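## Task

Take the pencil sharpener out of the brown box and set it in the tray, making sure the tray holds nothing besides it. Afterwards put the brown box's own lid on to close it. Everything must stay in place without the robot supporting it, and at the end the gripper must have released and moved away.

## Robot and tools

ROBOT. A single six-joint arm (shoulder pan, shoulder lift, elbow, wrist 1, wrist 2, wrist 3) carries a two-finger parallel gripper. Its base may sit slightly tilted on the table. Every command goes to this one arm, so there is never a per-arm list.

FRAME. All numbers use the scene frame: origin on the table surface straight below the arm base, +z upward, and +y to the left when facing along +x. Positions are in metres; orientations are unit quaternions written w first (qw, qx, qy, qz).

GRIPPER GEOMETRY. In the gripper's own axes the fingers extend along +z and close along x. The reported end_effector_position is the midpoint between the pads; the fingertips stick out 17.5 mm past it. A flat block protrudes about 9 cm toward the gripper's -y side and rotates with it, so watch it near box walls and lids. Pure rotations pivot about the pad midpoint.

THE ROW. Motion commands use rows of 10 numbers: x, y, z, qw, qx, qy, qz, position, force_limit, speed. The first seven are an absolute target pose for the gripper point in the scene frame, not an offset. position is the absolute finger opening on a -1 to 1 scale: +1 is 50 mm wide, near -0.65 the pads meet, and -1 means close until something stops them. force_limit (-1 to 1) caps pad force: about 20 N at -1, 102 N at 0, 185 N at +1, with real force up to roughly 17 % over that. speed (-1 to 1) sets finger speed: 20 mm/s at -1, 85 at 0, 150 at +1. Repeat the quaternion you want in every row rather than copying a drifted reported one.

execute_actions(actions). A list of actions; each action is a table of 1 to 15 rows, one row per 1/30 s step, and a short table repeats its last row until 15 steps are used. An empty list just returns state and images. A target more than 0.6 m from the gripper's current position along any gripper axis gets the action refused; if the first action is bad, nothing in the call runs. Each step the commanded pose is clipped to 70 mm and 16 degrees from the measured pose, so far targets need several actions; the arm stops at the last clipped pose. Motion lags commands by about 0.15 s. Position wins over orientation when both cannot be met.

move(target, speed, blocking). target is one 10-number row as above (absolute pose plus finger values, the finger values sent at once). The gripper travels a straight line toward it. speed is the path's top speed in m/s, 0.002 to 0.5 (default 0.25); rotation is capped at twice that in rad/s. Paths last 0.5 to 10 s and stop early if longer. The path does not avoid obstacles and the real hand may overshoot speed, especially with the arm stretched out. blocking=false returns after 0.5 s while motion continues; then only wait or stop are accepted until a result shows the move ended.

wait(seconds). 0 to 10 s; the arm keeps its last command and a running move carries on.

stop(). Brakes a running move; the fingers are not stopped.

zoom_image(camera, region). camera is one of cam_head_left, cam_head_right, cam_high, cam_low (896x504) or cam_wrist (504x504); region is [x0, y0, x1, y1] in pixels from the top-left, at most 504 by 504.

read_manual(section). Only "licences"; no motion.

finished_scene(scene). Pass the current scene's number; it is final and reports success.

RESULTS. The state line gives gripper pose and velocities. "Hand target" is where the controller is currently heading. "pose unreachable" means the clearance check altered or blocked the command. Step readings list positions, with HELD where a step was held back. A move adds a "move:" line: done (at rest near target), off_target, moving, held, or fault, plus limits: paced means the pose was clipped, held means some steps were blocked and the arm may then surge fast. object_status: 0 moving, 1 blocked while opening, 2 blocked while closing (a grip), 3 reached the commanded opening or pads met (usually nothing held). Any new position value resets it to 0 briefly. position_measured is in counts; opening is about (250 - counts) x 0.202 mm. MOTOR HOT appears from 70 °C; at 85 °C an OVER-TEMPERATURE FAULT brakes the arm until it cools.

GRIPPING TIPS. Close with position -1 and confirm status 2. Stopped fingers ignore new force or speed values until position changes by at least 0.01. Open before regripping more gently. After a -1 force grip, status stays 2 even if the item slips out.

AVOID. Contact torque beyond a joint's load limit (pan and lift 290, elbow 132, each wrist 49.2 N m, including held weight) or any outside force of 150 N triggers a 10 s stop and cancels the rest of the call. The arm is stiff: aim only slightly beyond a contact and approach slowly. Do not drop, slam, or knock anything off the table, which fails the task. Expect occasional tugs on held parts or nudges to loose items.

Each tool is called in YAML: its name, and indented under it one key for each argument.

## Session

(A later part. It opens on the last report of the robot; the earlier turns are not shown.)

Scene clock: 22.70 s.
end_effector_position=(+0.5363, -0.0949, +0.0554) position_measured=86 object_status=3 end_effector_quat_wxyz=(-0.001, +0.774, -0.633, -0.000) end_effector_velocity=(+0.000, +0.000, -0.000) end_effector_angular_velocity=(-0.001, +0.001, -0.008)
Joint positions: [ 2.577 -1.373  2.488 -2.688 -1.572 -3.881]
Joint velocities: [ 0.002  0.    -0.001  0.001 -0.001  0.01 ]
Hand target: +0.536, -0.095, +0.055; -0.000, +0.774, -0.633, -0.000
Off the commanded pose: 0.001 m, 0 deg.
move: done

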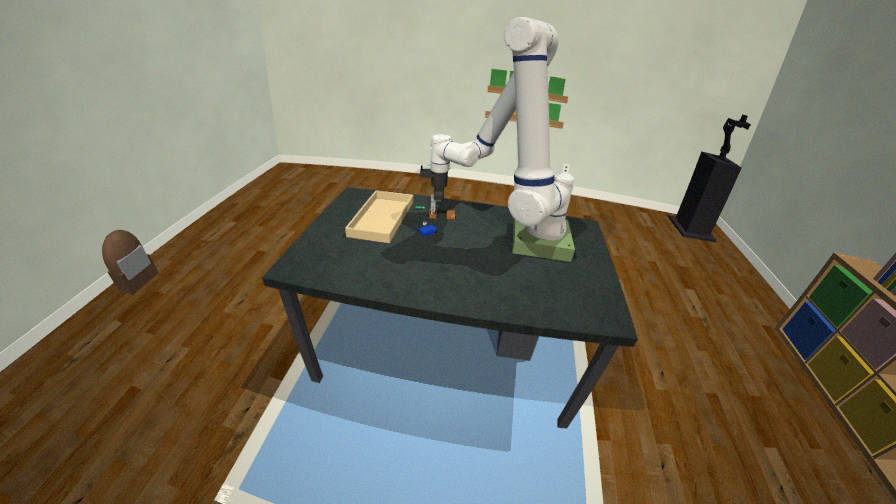

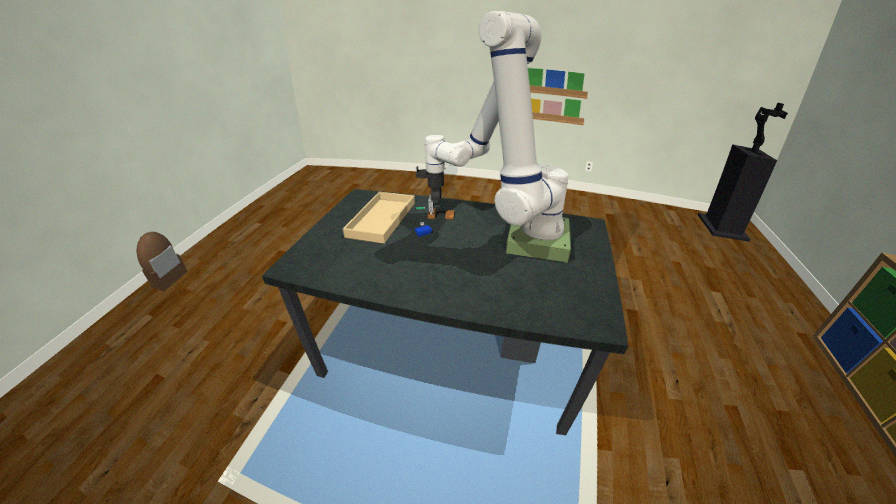

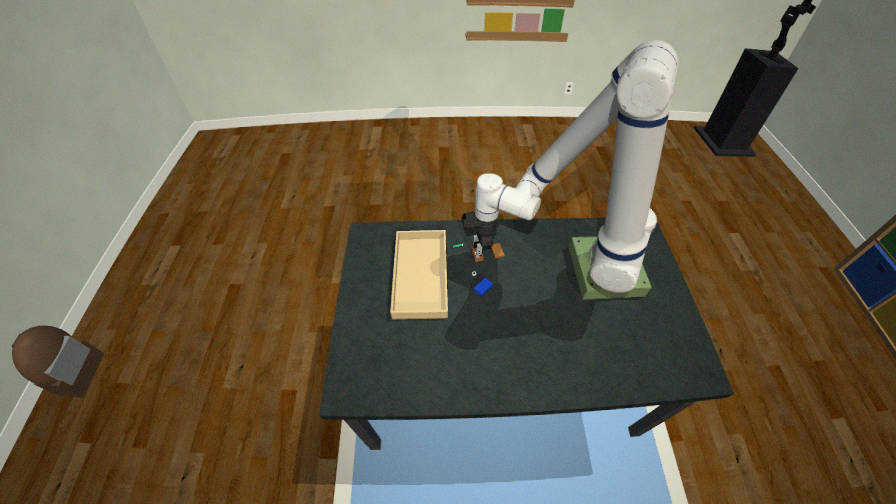

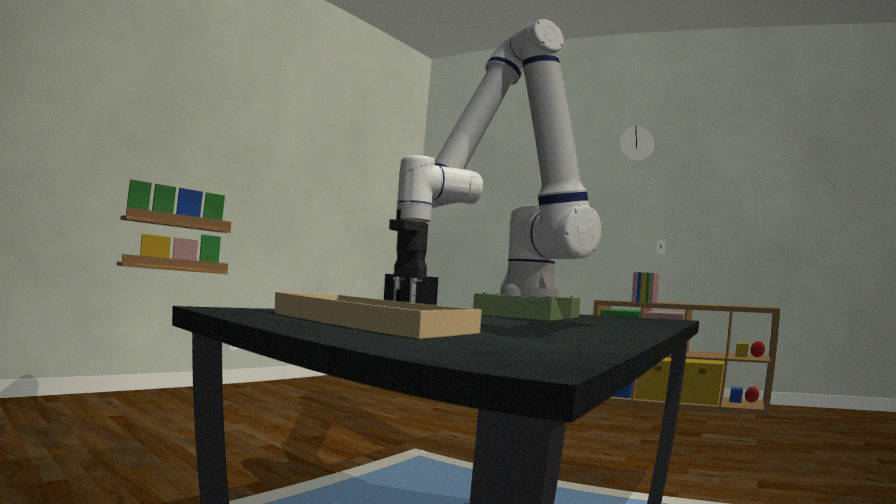

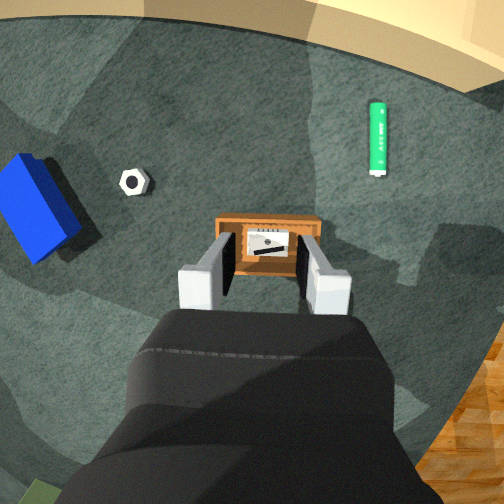

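move:
  target: [0.536,-0.095,0.023,0,0.774,-0.633,0,0.38,-0.8,0]
  speed: 0.04

move:
  target: [0.536,-0.095,0.023,0,0.774,-0.633,0,-1,-0.7,-0.5]

move:
  target: [0.536,-0.095,0.1,0,0.774,-0.633,0,-1,-0.7,-0.5]
  speed: 0.1

move:
  target: [0.77,-0.08,0.1,0,0.774,-0.633,0,-1,-0.7,-0.5]

move:
  target: [0.77,-0.08,0.035,0,0.774,-0.633,0,-1,-0.7,-0.5]
  speed: 0.06

move:
  target: [0.77,-0.08,0.035,0,0.774,-0.633,0,1,-0.7,0]

move:
  target: [0.77,-0.08,0.11,0,0.774,-0.633,0,1,-0.7,0]

move:
  target: [0.45,-0.113,0.055,0,0.995,0.1,0,1,-0.8,0]
  speed: 0.4

Scene clock: 26.33 s.
end_effector_position=(+0.5361, -0.0951, +0.0231) position_measured=96 object_status=3 end_effector_quat_wxyz=(-0.000, +0.774, -0.633, -0.000) end_effector_velocity=(+0.001, +0.000, -0.001) end_effector_angular_velocity=(-0.000, -0.001, +0.001)
Joint positions: [ 2.577 -1.293  2.5   -2.779 -1.573 -3.881]
Joint velocities: [ 0.001  0.004 -0.    -0.005  0.    -0.   ]
Hand target: +0.536, -0.095, +0.023; +0.000, +0.774, -0.633, -0.000
Off the commanded pose: 0.000 m, 0 deg.
move: done

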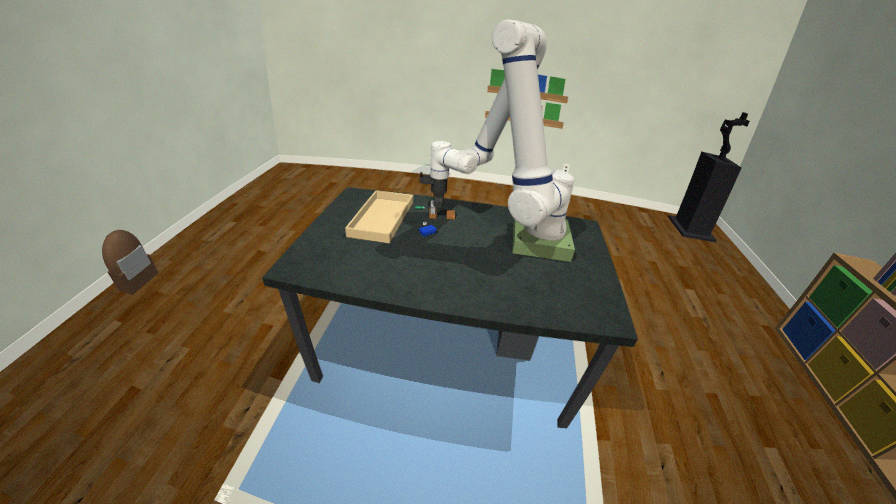

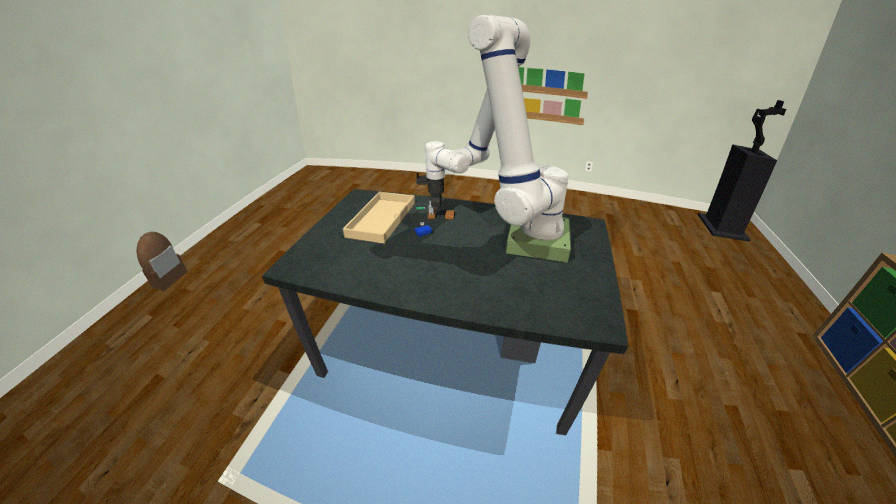

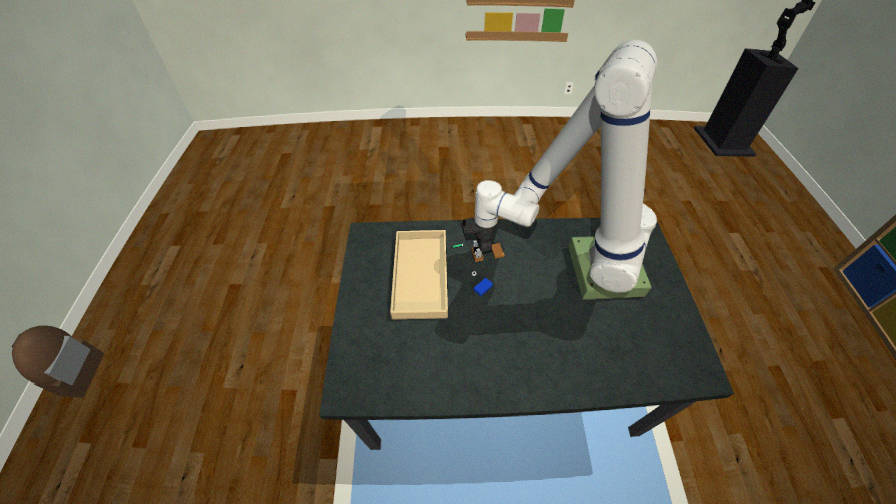

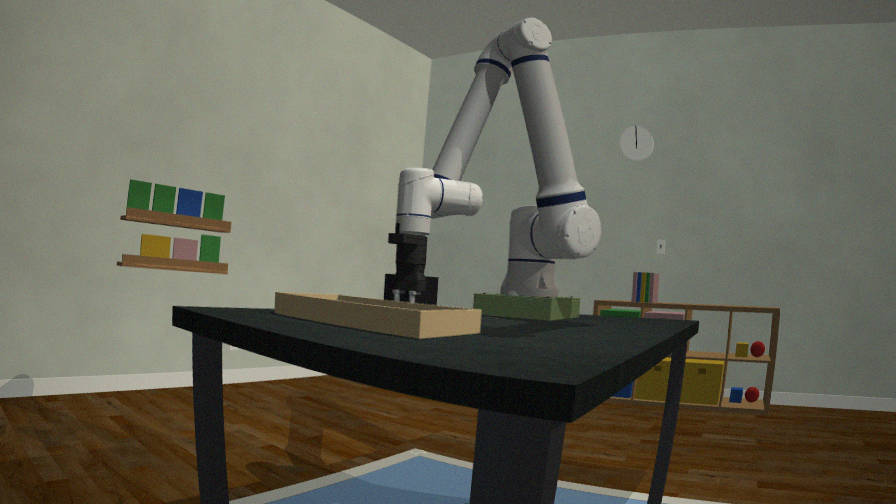

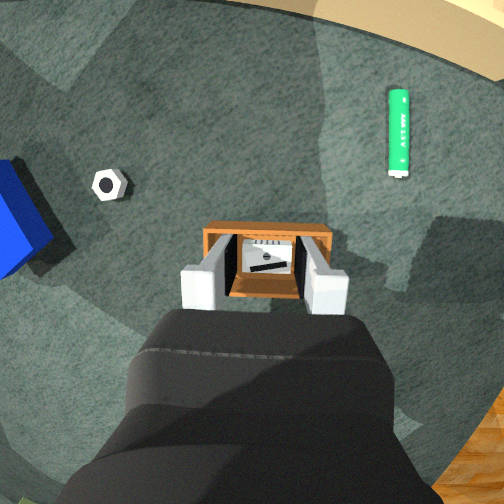

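Scene clock: 27.03 s.
end_effector_position=(+0.5360, -0.0950, +0.0230) position_measured=132 object_status=2 end_effector_quat_wxyz=(+0.000, +0.774, -0.633, -0.000) end_effector_velocity=(-0.000, +0.000, -0.000) end_effector_angular_velocity=(+0.000, +0.001, +0.001)
Joint positions: [ 2.577 -1.293  2.5   -2.779 -1.573 -3.881]
Joint velocities: [ 0.001  0.     0.    -0.    -0.     0.   ]
Hand target: +0.536, -0.095, +0.023; +0.000, +0.774, -0.633, -0.000
Off the commanded pose: 0.000 m, 0 deg.
move: done

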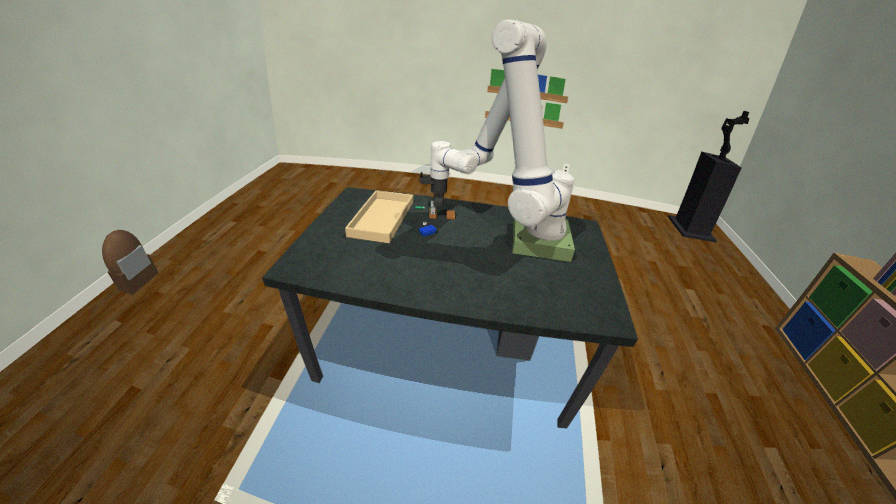

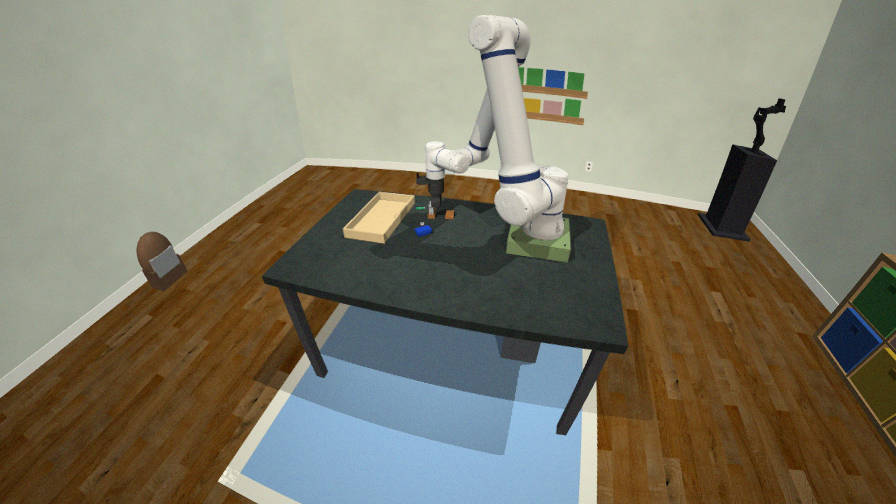

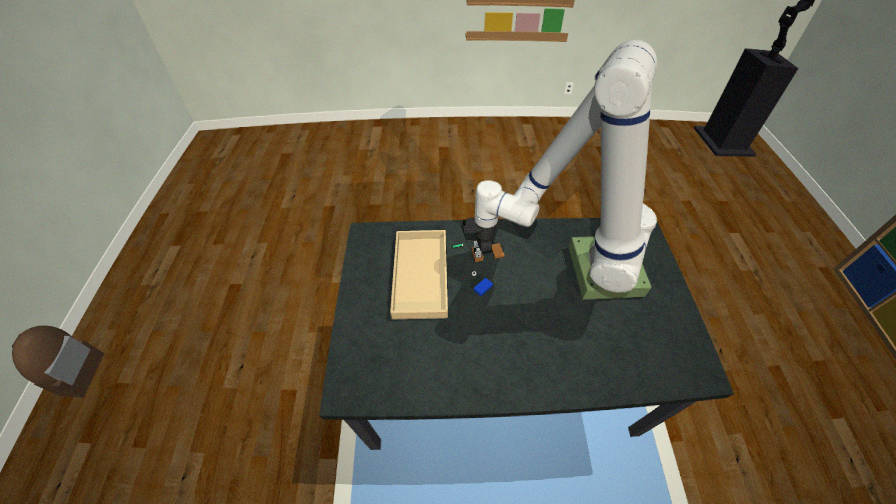

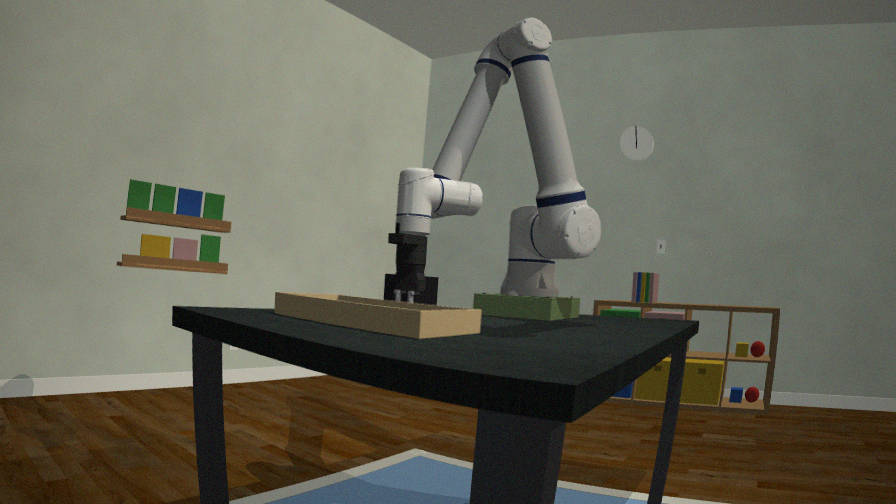

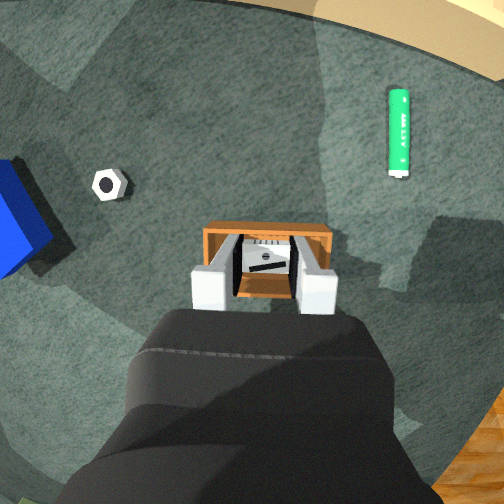

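Scene clock: 28.23 s.
end_effector_position=(+0.5357, -0.0948, +0.1000) position_measured=132 object_status=2 end_effector_quat_wxyz=(+0.000, +0.774, -0.633, -0.000) end_effector_velocity=(+0.001, -0.000, +0.002) end_effector_angular_velocity=(-0.001, -0.002, +0.001)
Joint positions: [ 2.578 -1.476  2.466 -2.562 -1.573 -3.88 ]
Joint velocities: [ 0.    -0.004 -0.002  0.004  0.    -0.   ]
Hand target: +0.536, -0.095, +0.100; -0.000, +0.774, -0.633, +0.000
Off the commanded pose: 0.000 m, 0 deg.
move: done

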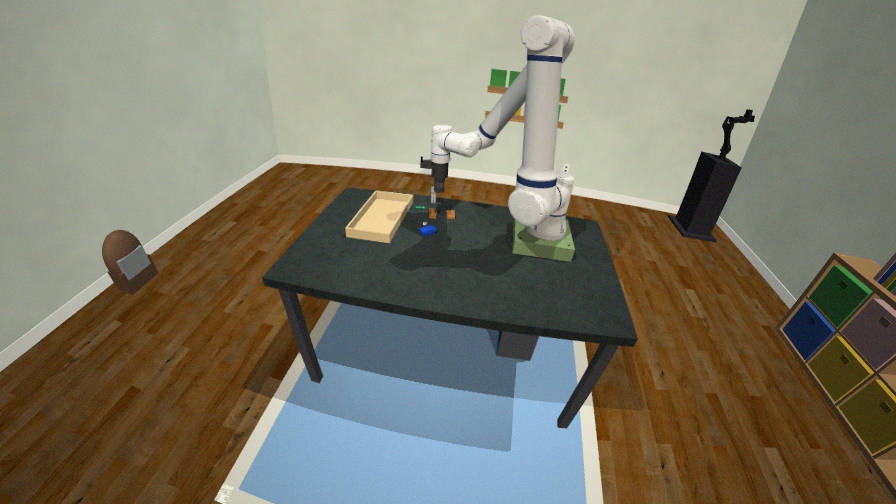

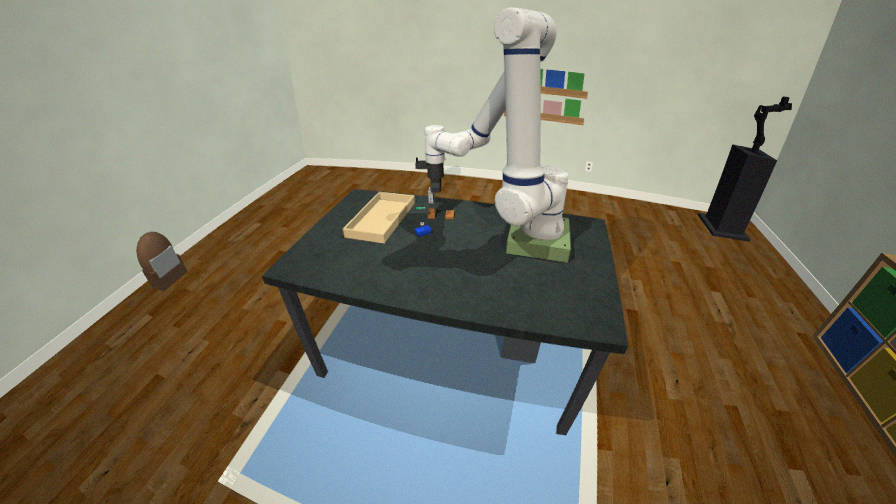

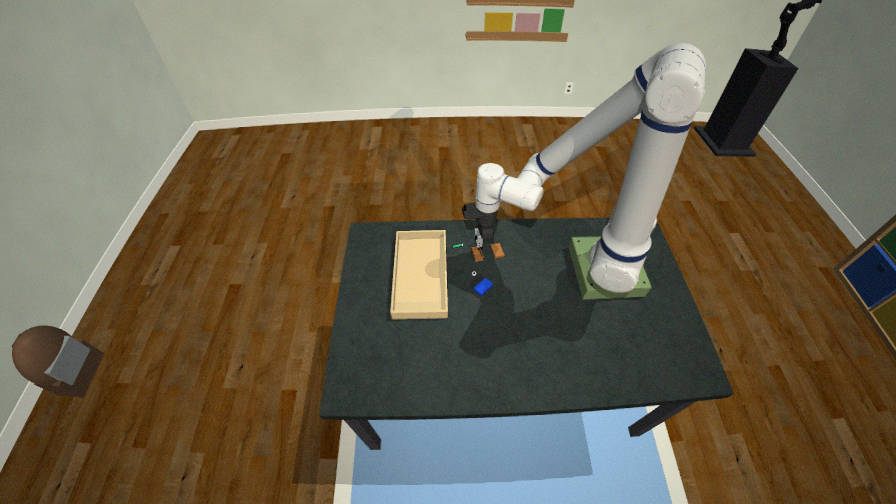

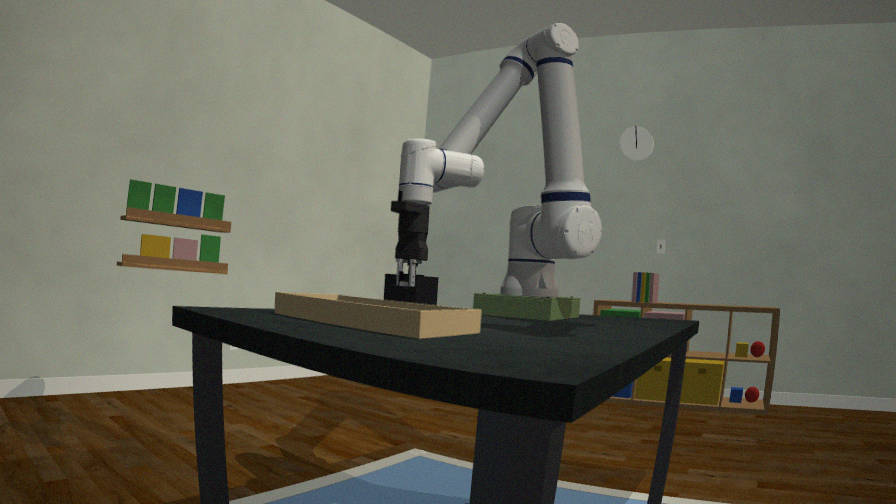

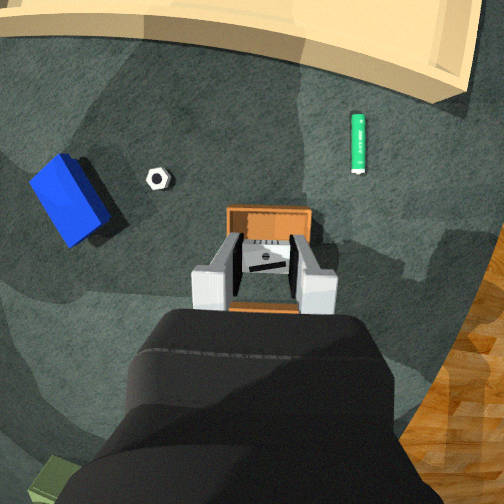

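Scene clock: 29.73 s.
end_effector_position=(+0.7700, -0.0803, +0.1009) position_measured=132 object_status=2 end_effector_quat_wxyz=(-0.001, +0.774, -0.633, -0.000) end_effector_velocity=(+0.001, -0.000, -0.000) end_effector_angular_velocity=(+0.000, +0.001, -0.000)
Joint positions: [ 2.765 -1.175  2.032 -2.429 -1.572 -3.693]
Joint velocities: [ 0.     0.002 -0.003  0.001 -0.     0.001]
Hand target: +0.770, -0.080, +0.101; -0.001, +0.774, -0.633, -0.000
Off the commanded pose: 0.001 m, 0 deg.
move: done

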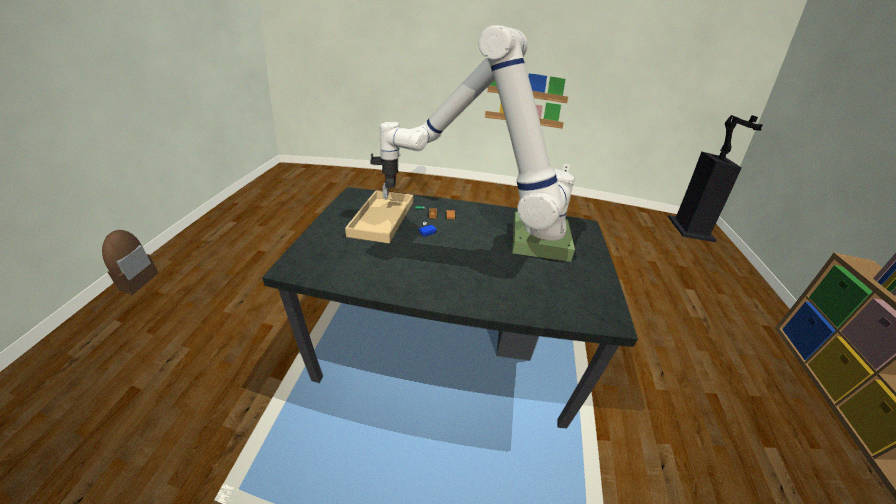

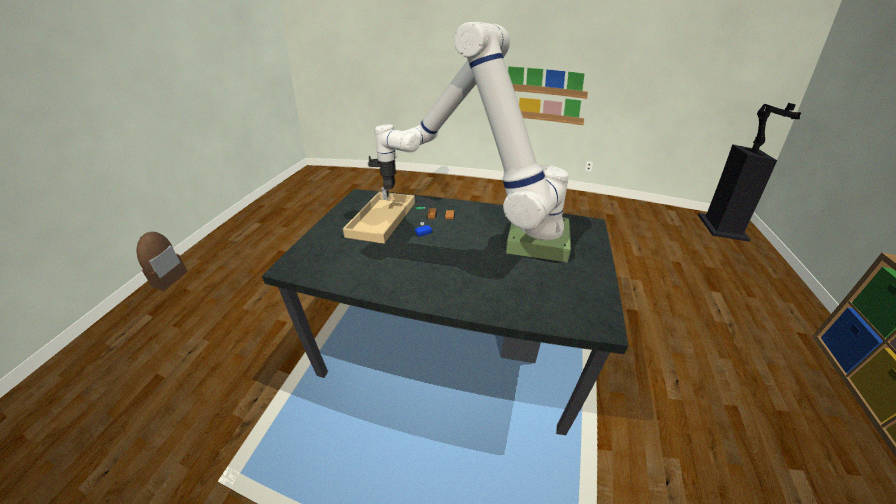

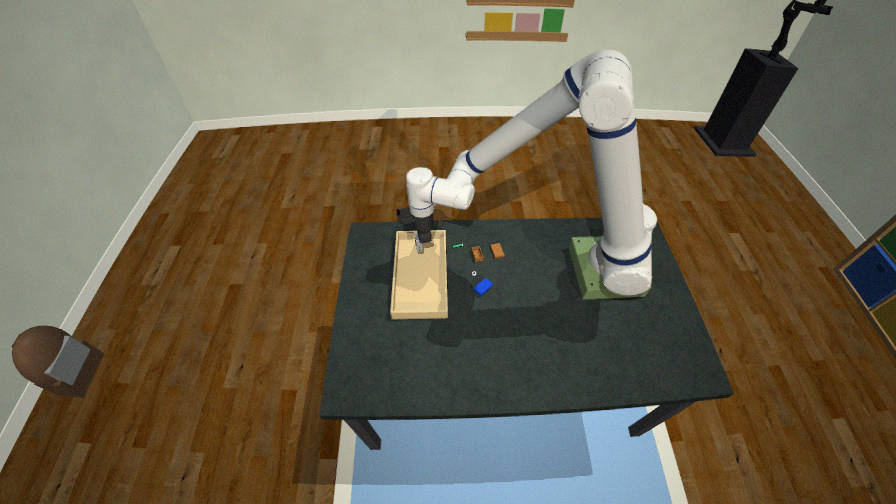

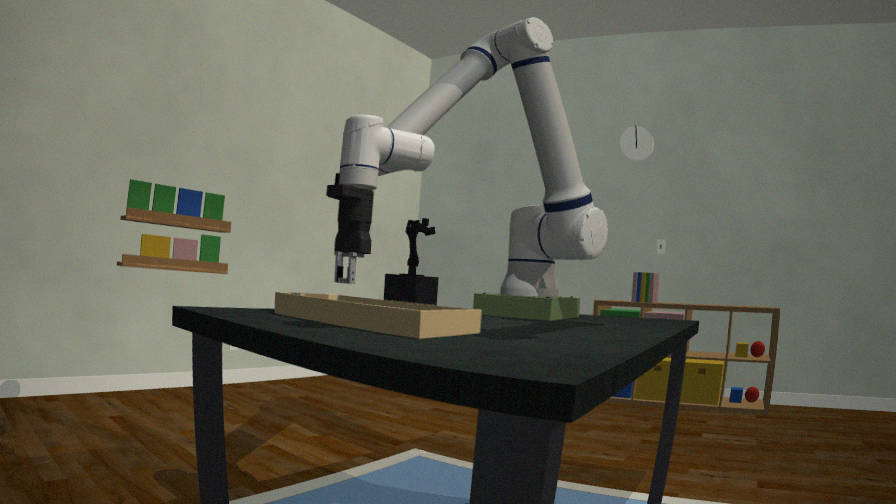

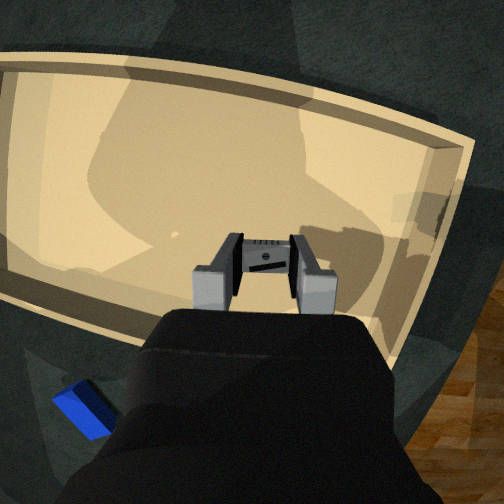

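Scene clock: 31.20 s.
end_effector_position=(+0.7703, -0.0801, +0.0351) position_measured=132 object_status=2 end_effector_quat_wxyz=(-0.000, +0.774, -0.633, +0.000) end_effector_velocity=(+0.000, +0.002, -0.002) end_effector_angular_velocity=(-0.000, +0.000, +0.002)
Joint positions: [ 2.765 -1.079  2.053 -2.546 -1.574 -3.693]
Joint velocities: [ 0.002  0.002  0.    -0.003 -0.    -0.   ]
Hand target: +0.770, -0.080, +0.035; -0.000, +0.774, -0.633, -0.000
Off the commanded pose: 0.000 m, 0 deg.
move: done

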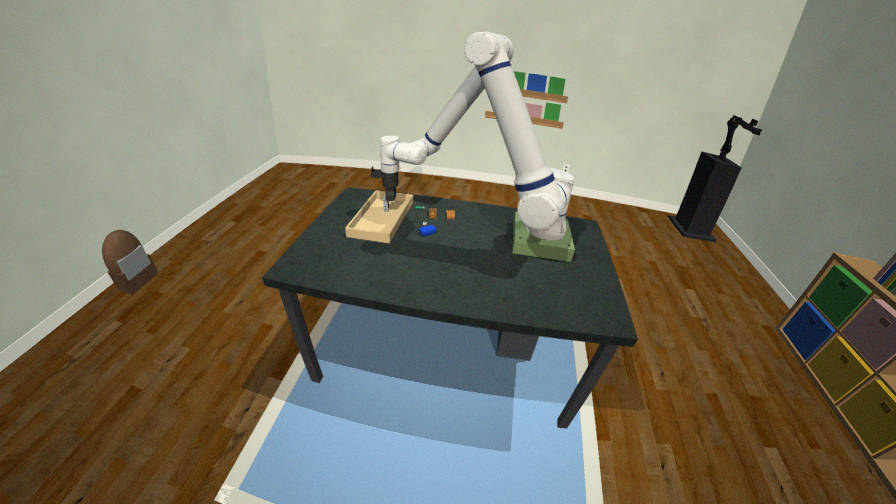

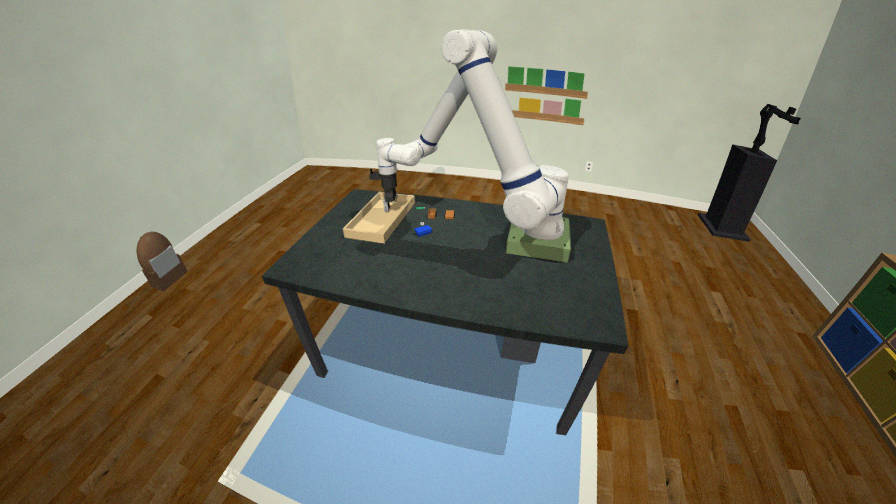

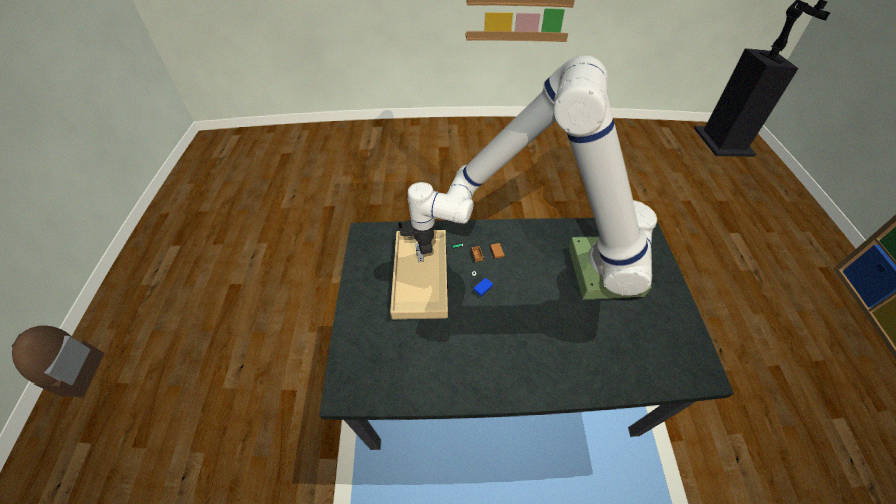

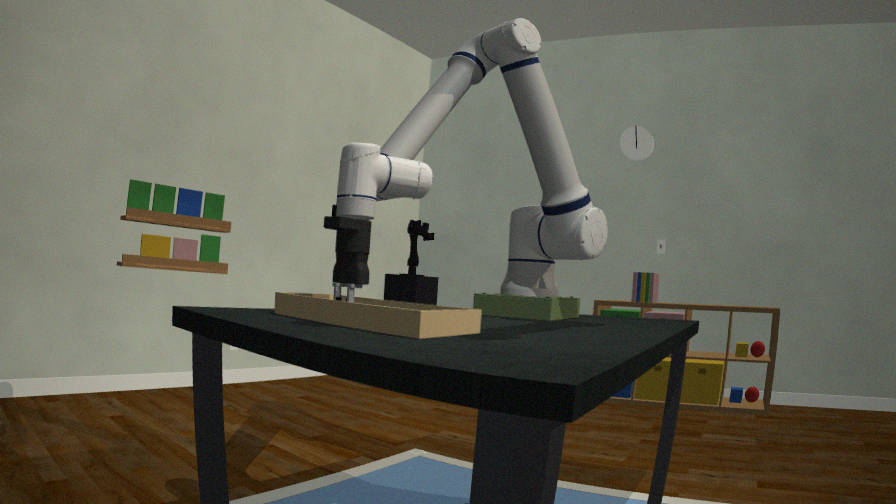

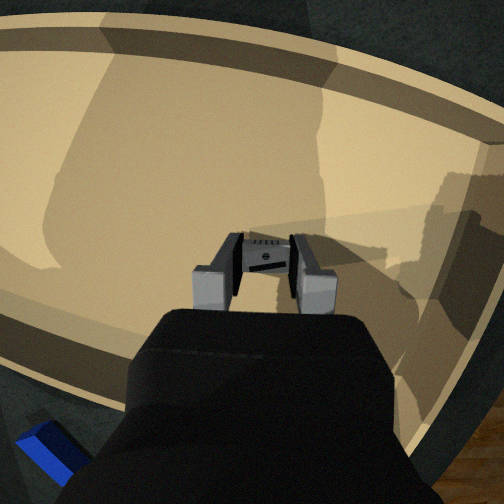

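Scene clock: 31.90 s.
end_effector_position=(+0.7700, -0.0800, +0.0350) position_measured=3 object_status=3 end_effector_quat_wxyz=(+0.000, +0.774, -0.633, -0.000) end_effector_velocity=(-0.000, +0.001, -0.000) end_effector_angular_velocity=(-0.000, +0.000, +0.001)
Joint positions: [ 2.765 -1.079  2.054 -2.546 -1.574 -3.693]
Joint velocities: [ 0.001 -0.     0.001 -0.    -0.     0.   ]
Hand target: +0.770, -0.080, +0.035; -0.000, +0.774, -0.633, -0.000
Off the commanded pose: 0.000 m, 0 deg.
move: done

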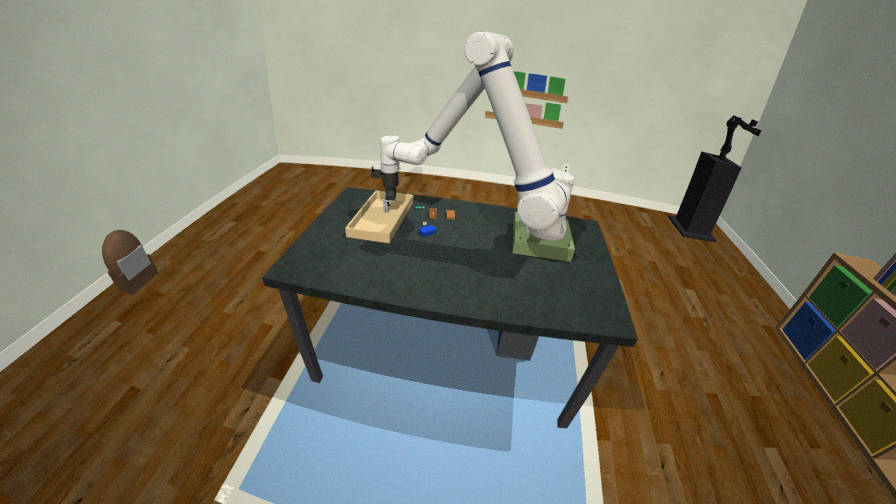

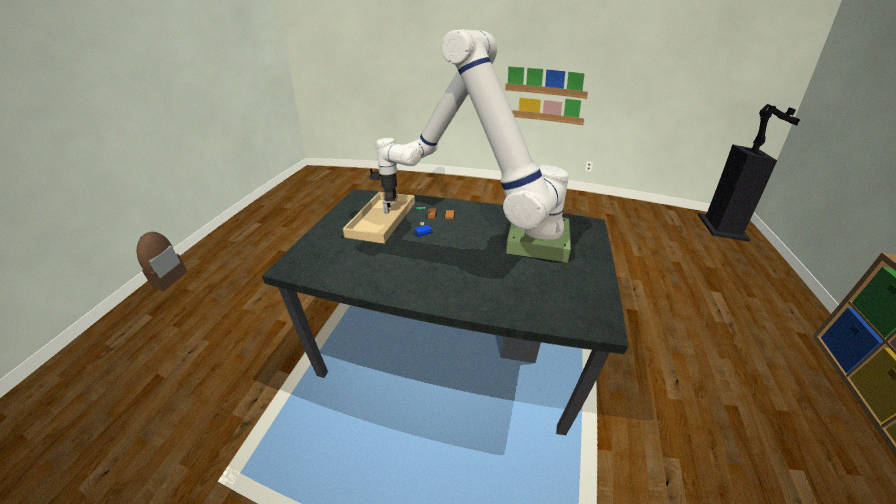

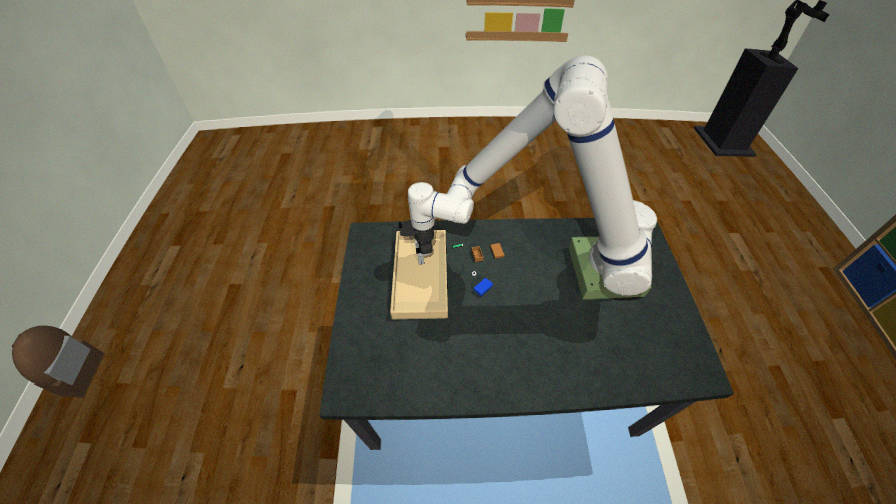

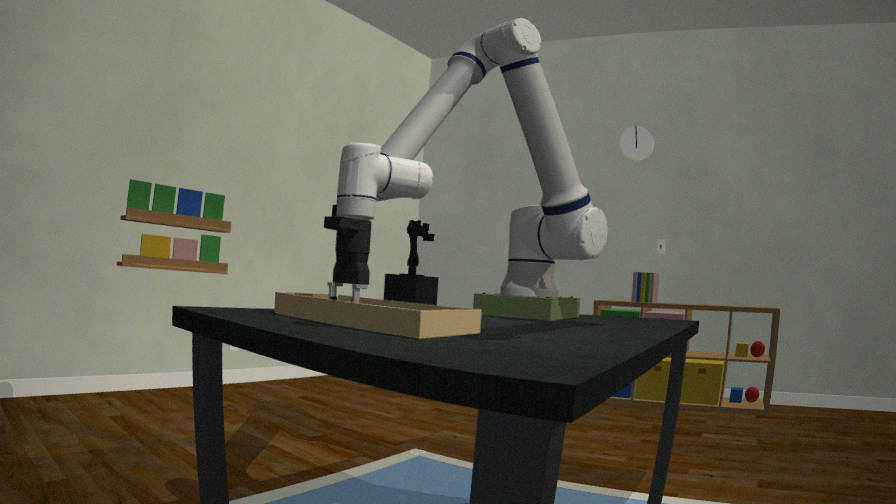

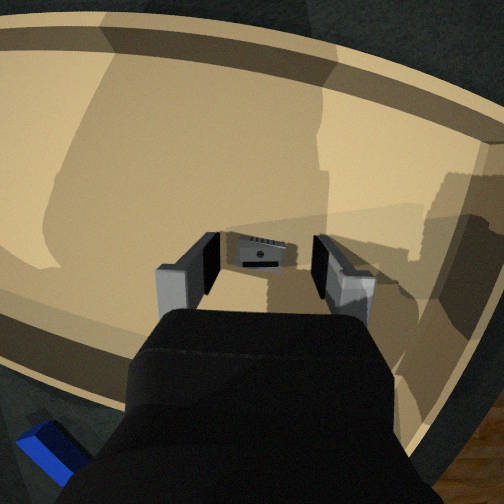

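Scene clock: 32.80 s.
end_effector_position=(+0.7697, -0.0798, +0.1099) position_measured=3 object_status=3 end_effector_quat_wxyz=(+0.000, +0.774, -0.633, -0.000) end_effector_velocity=(+0.000, +0.000, +0.002) end_effector_angular_velocity=(-0.000, -0.000, +0.000)
Joint positions: [ 2.766 -1.187  2.029 -2.413 -1.574 -3.692]
Joint velocities: [ 0.    -0.003 -0.001  0.003  0.     0.   ]
Hand target: +0.770, -0.080, +0.110; -0.000, +0.774, -0.633, +0.000
Off the commanded pose: 0.000 m, 0 deg.
move: done

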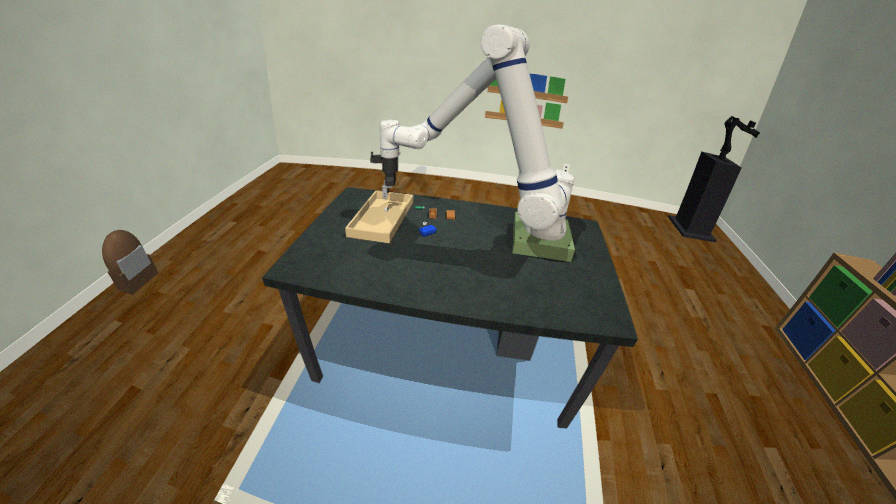

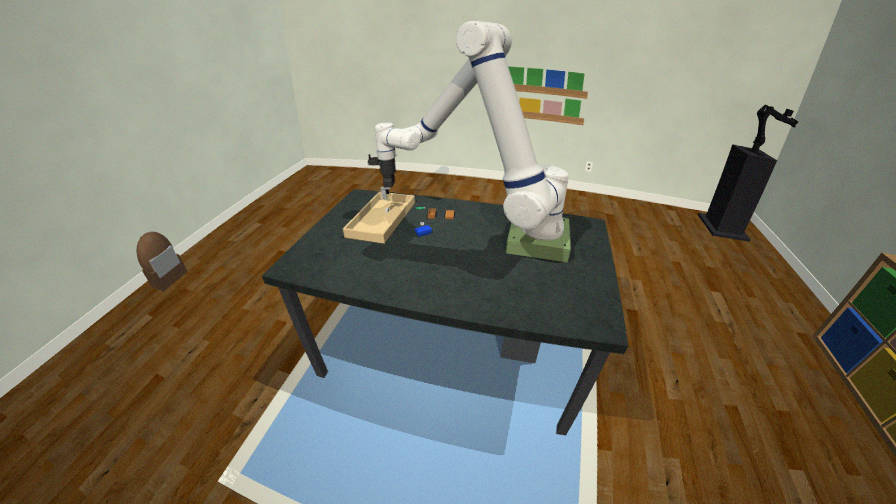

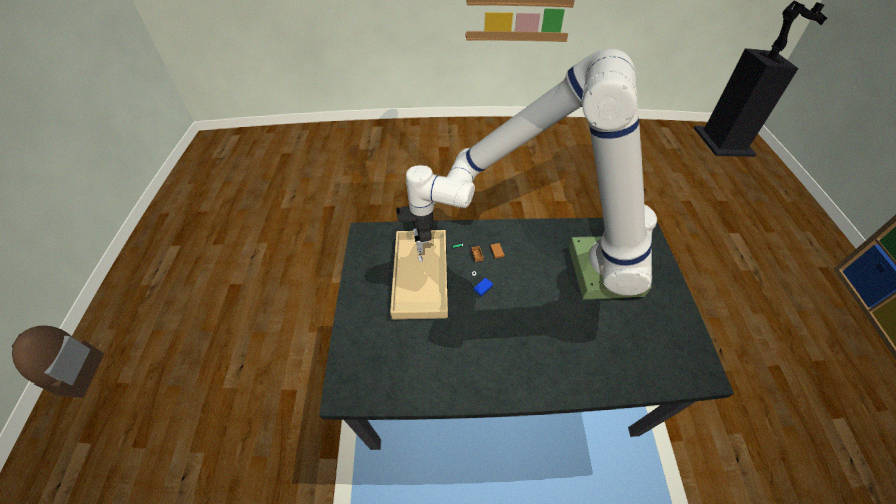

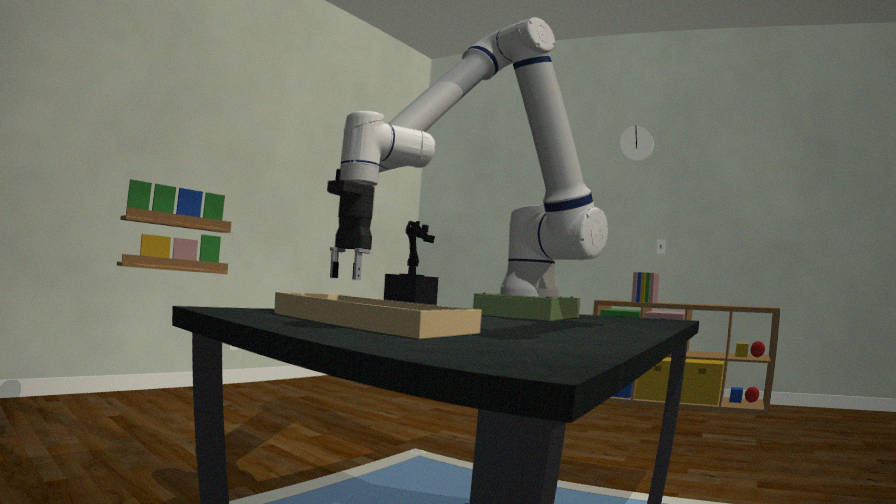

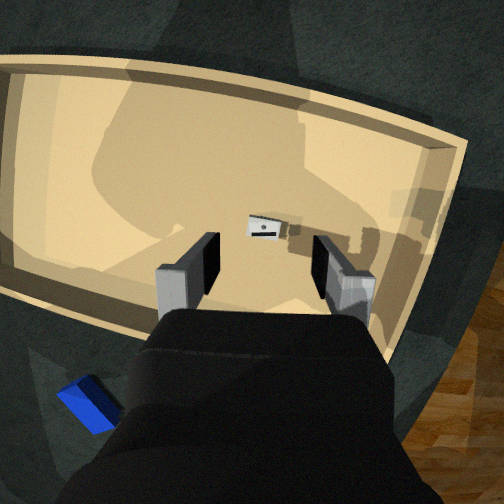

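Scene clock: 35.30 s.
end_effector_position=(+0.4499, -0.1129, +0.0535) position_measured=3 object_status=3 end_effector_quat_wxyz=(+0.001, +0.995, +0.100, -0.001) end_effector_velocity=(-0.002, +0.000, -0.000) end_effector_angular_velocity=(+0.001, -0.002, +0.010)
Joint positions: [ 2.443 -1.428  2.574 -2.719 -1.576 -5.585]
Joint velocities: [-0.002 -0.002  0.003 -0.003  0.002 -0.012]
Hand target: +0.450, -0.113, +0.054; +0.001, +0.995, +0.100, -0.001
Off the commanded pose: 0.001 m, 0 deg.
move: done

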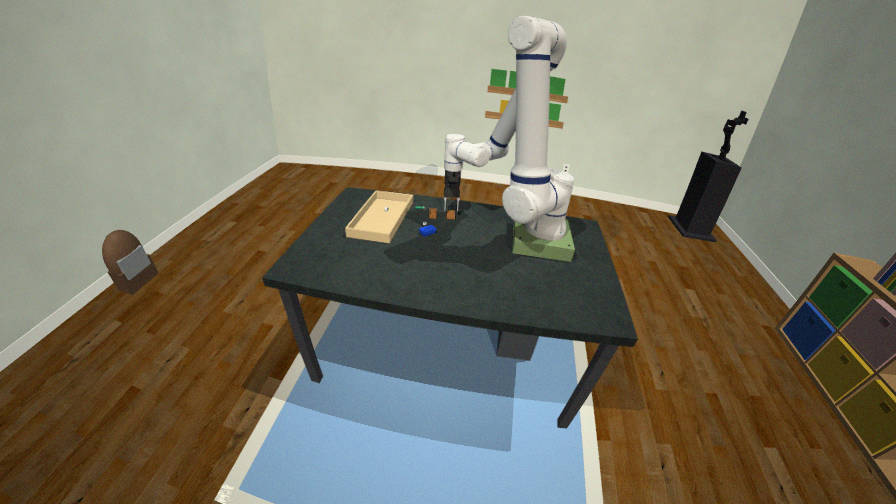

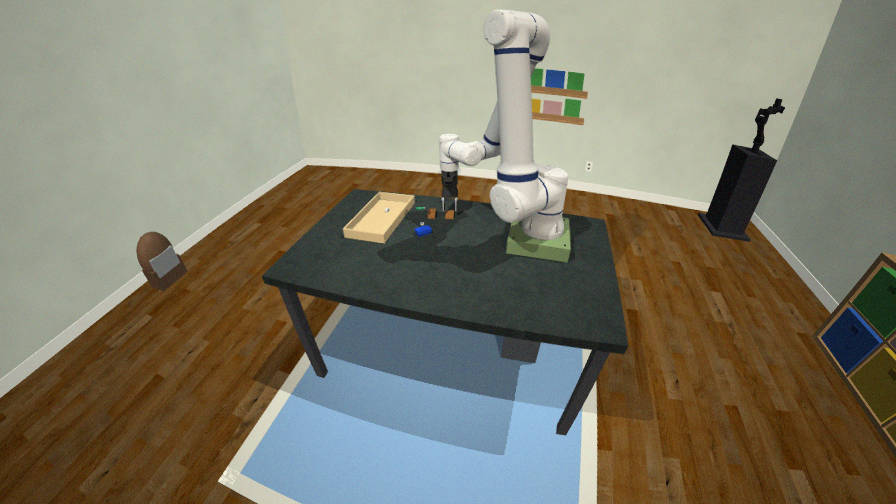

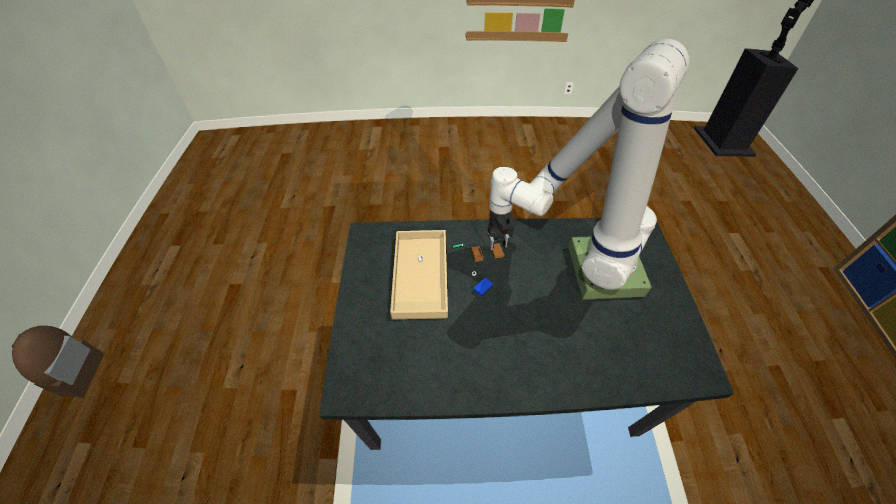

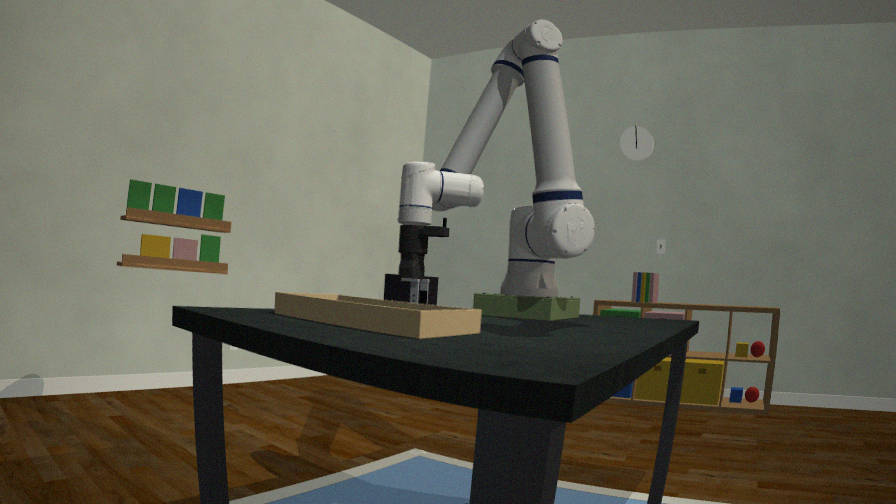

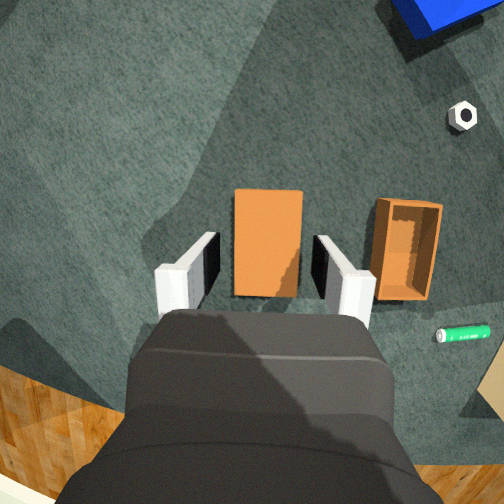

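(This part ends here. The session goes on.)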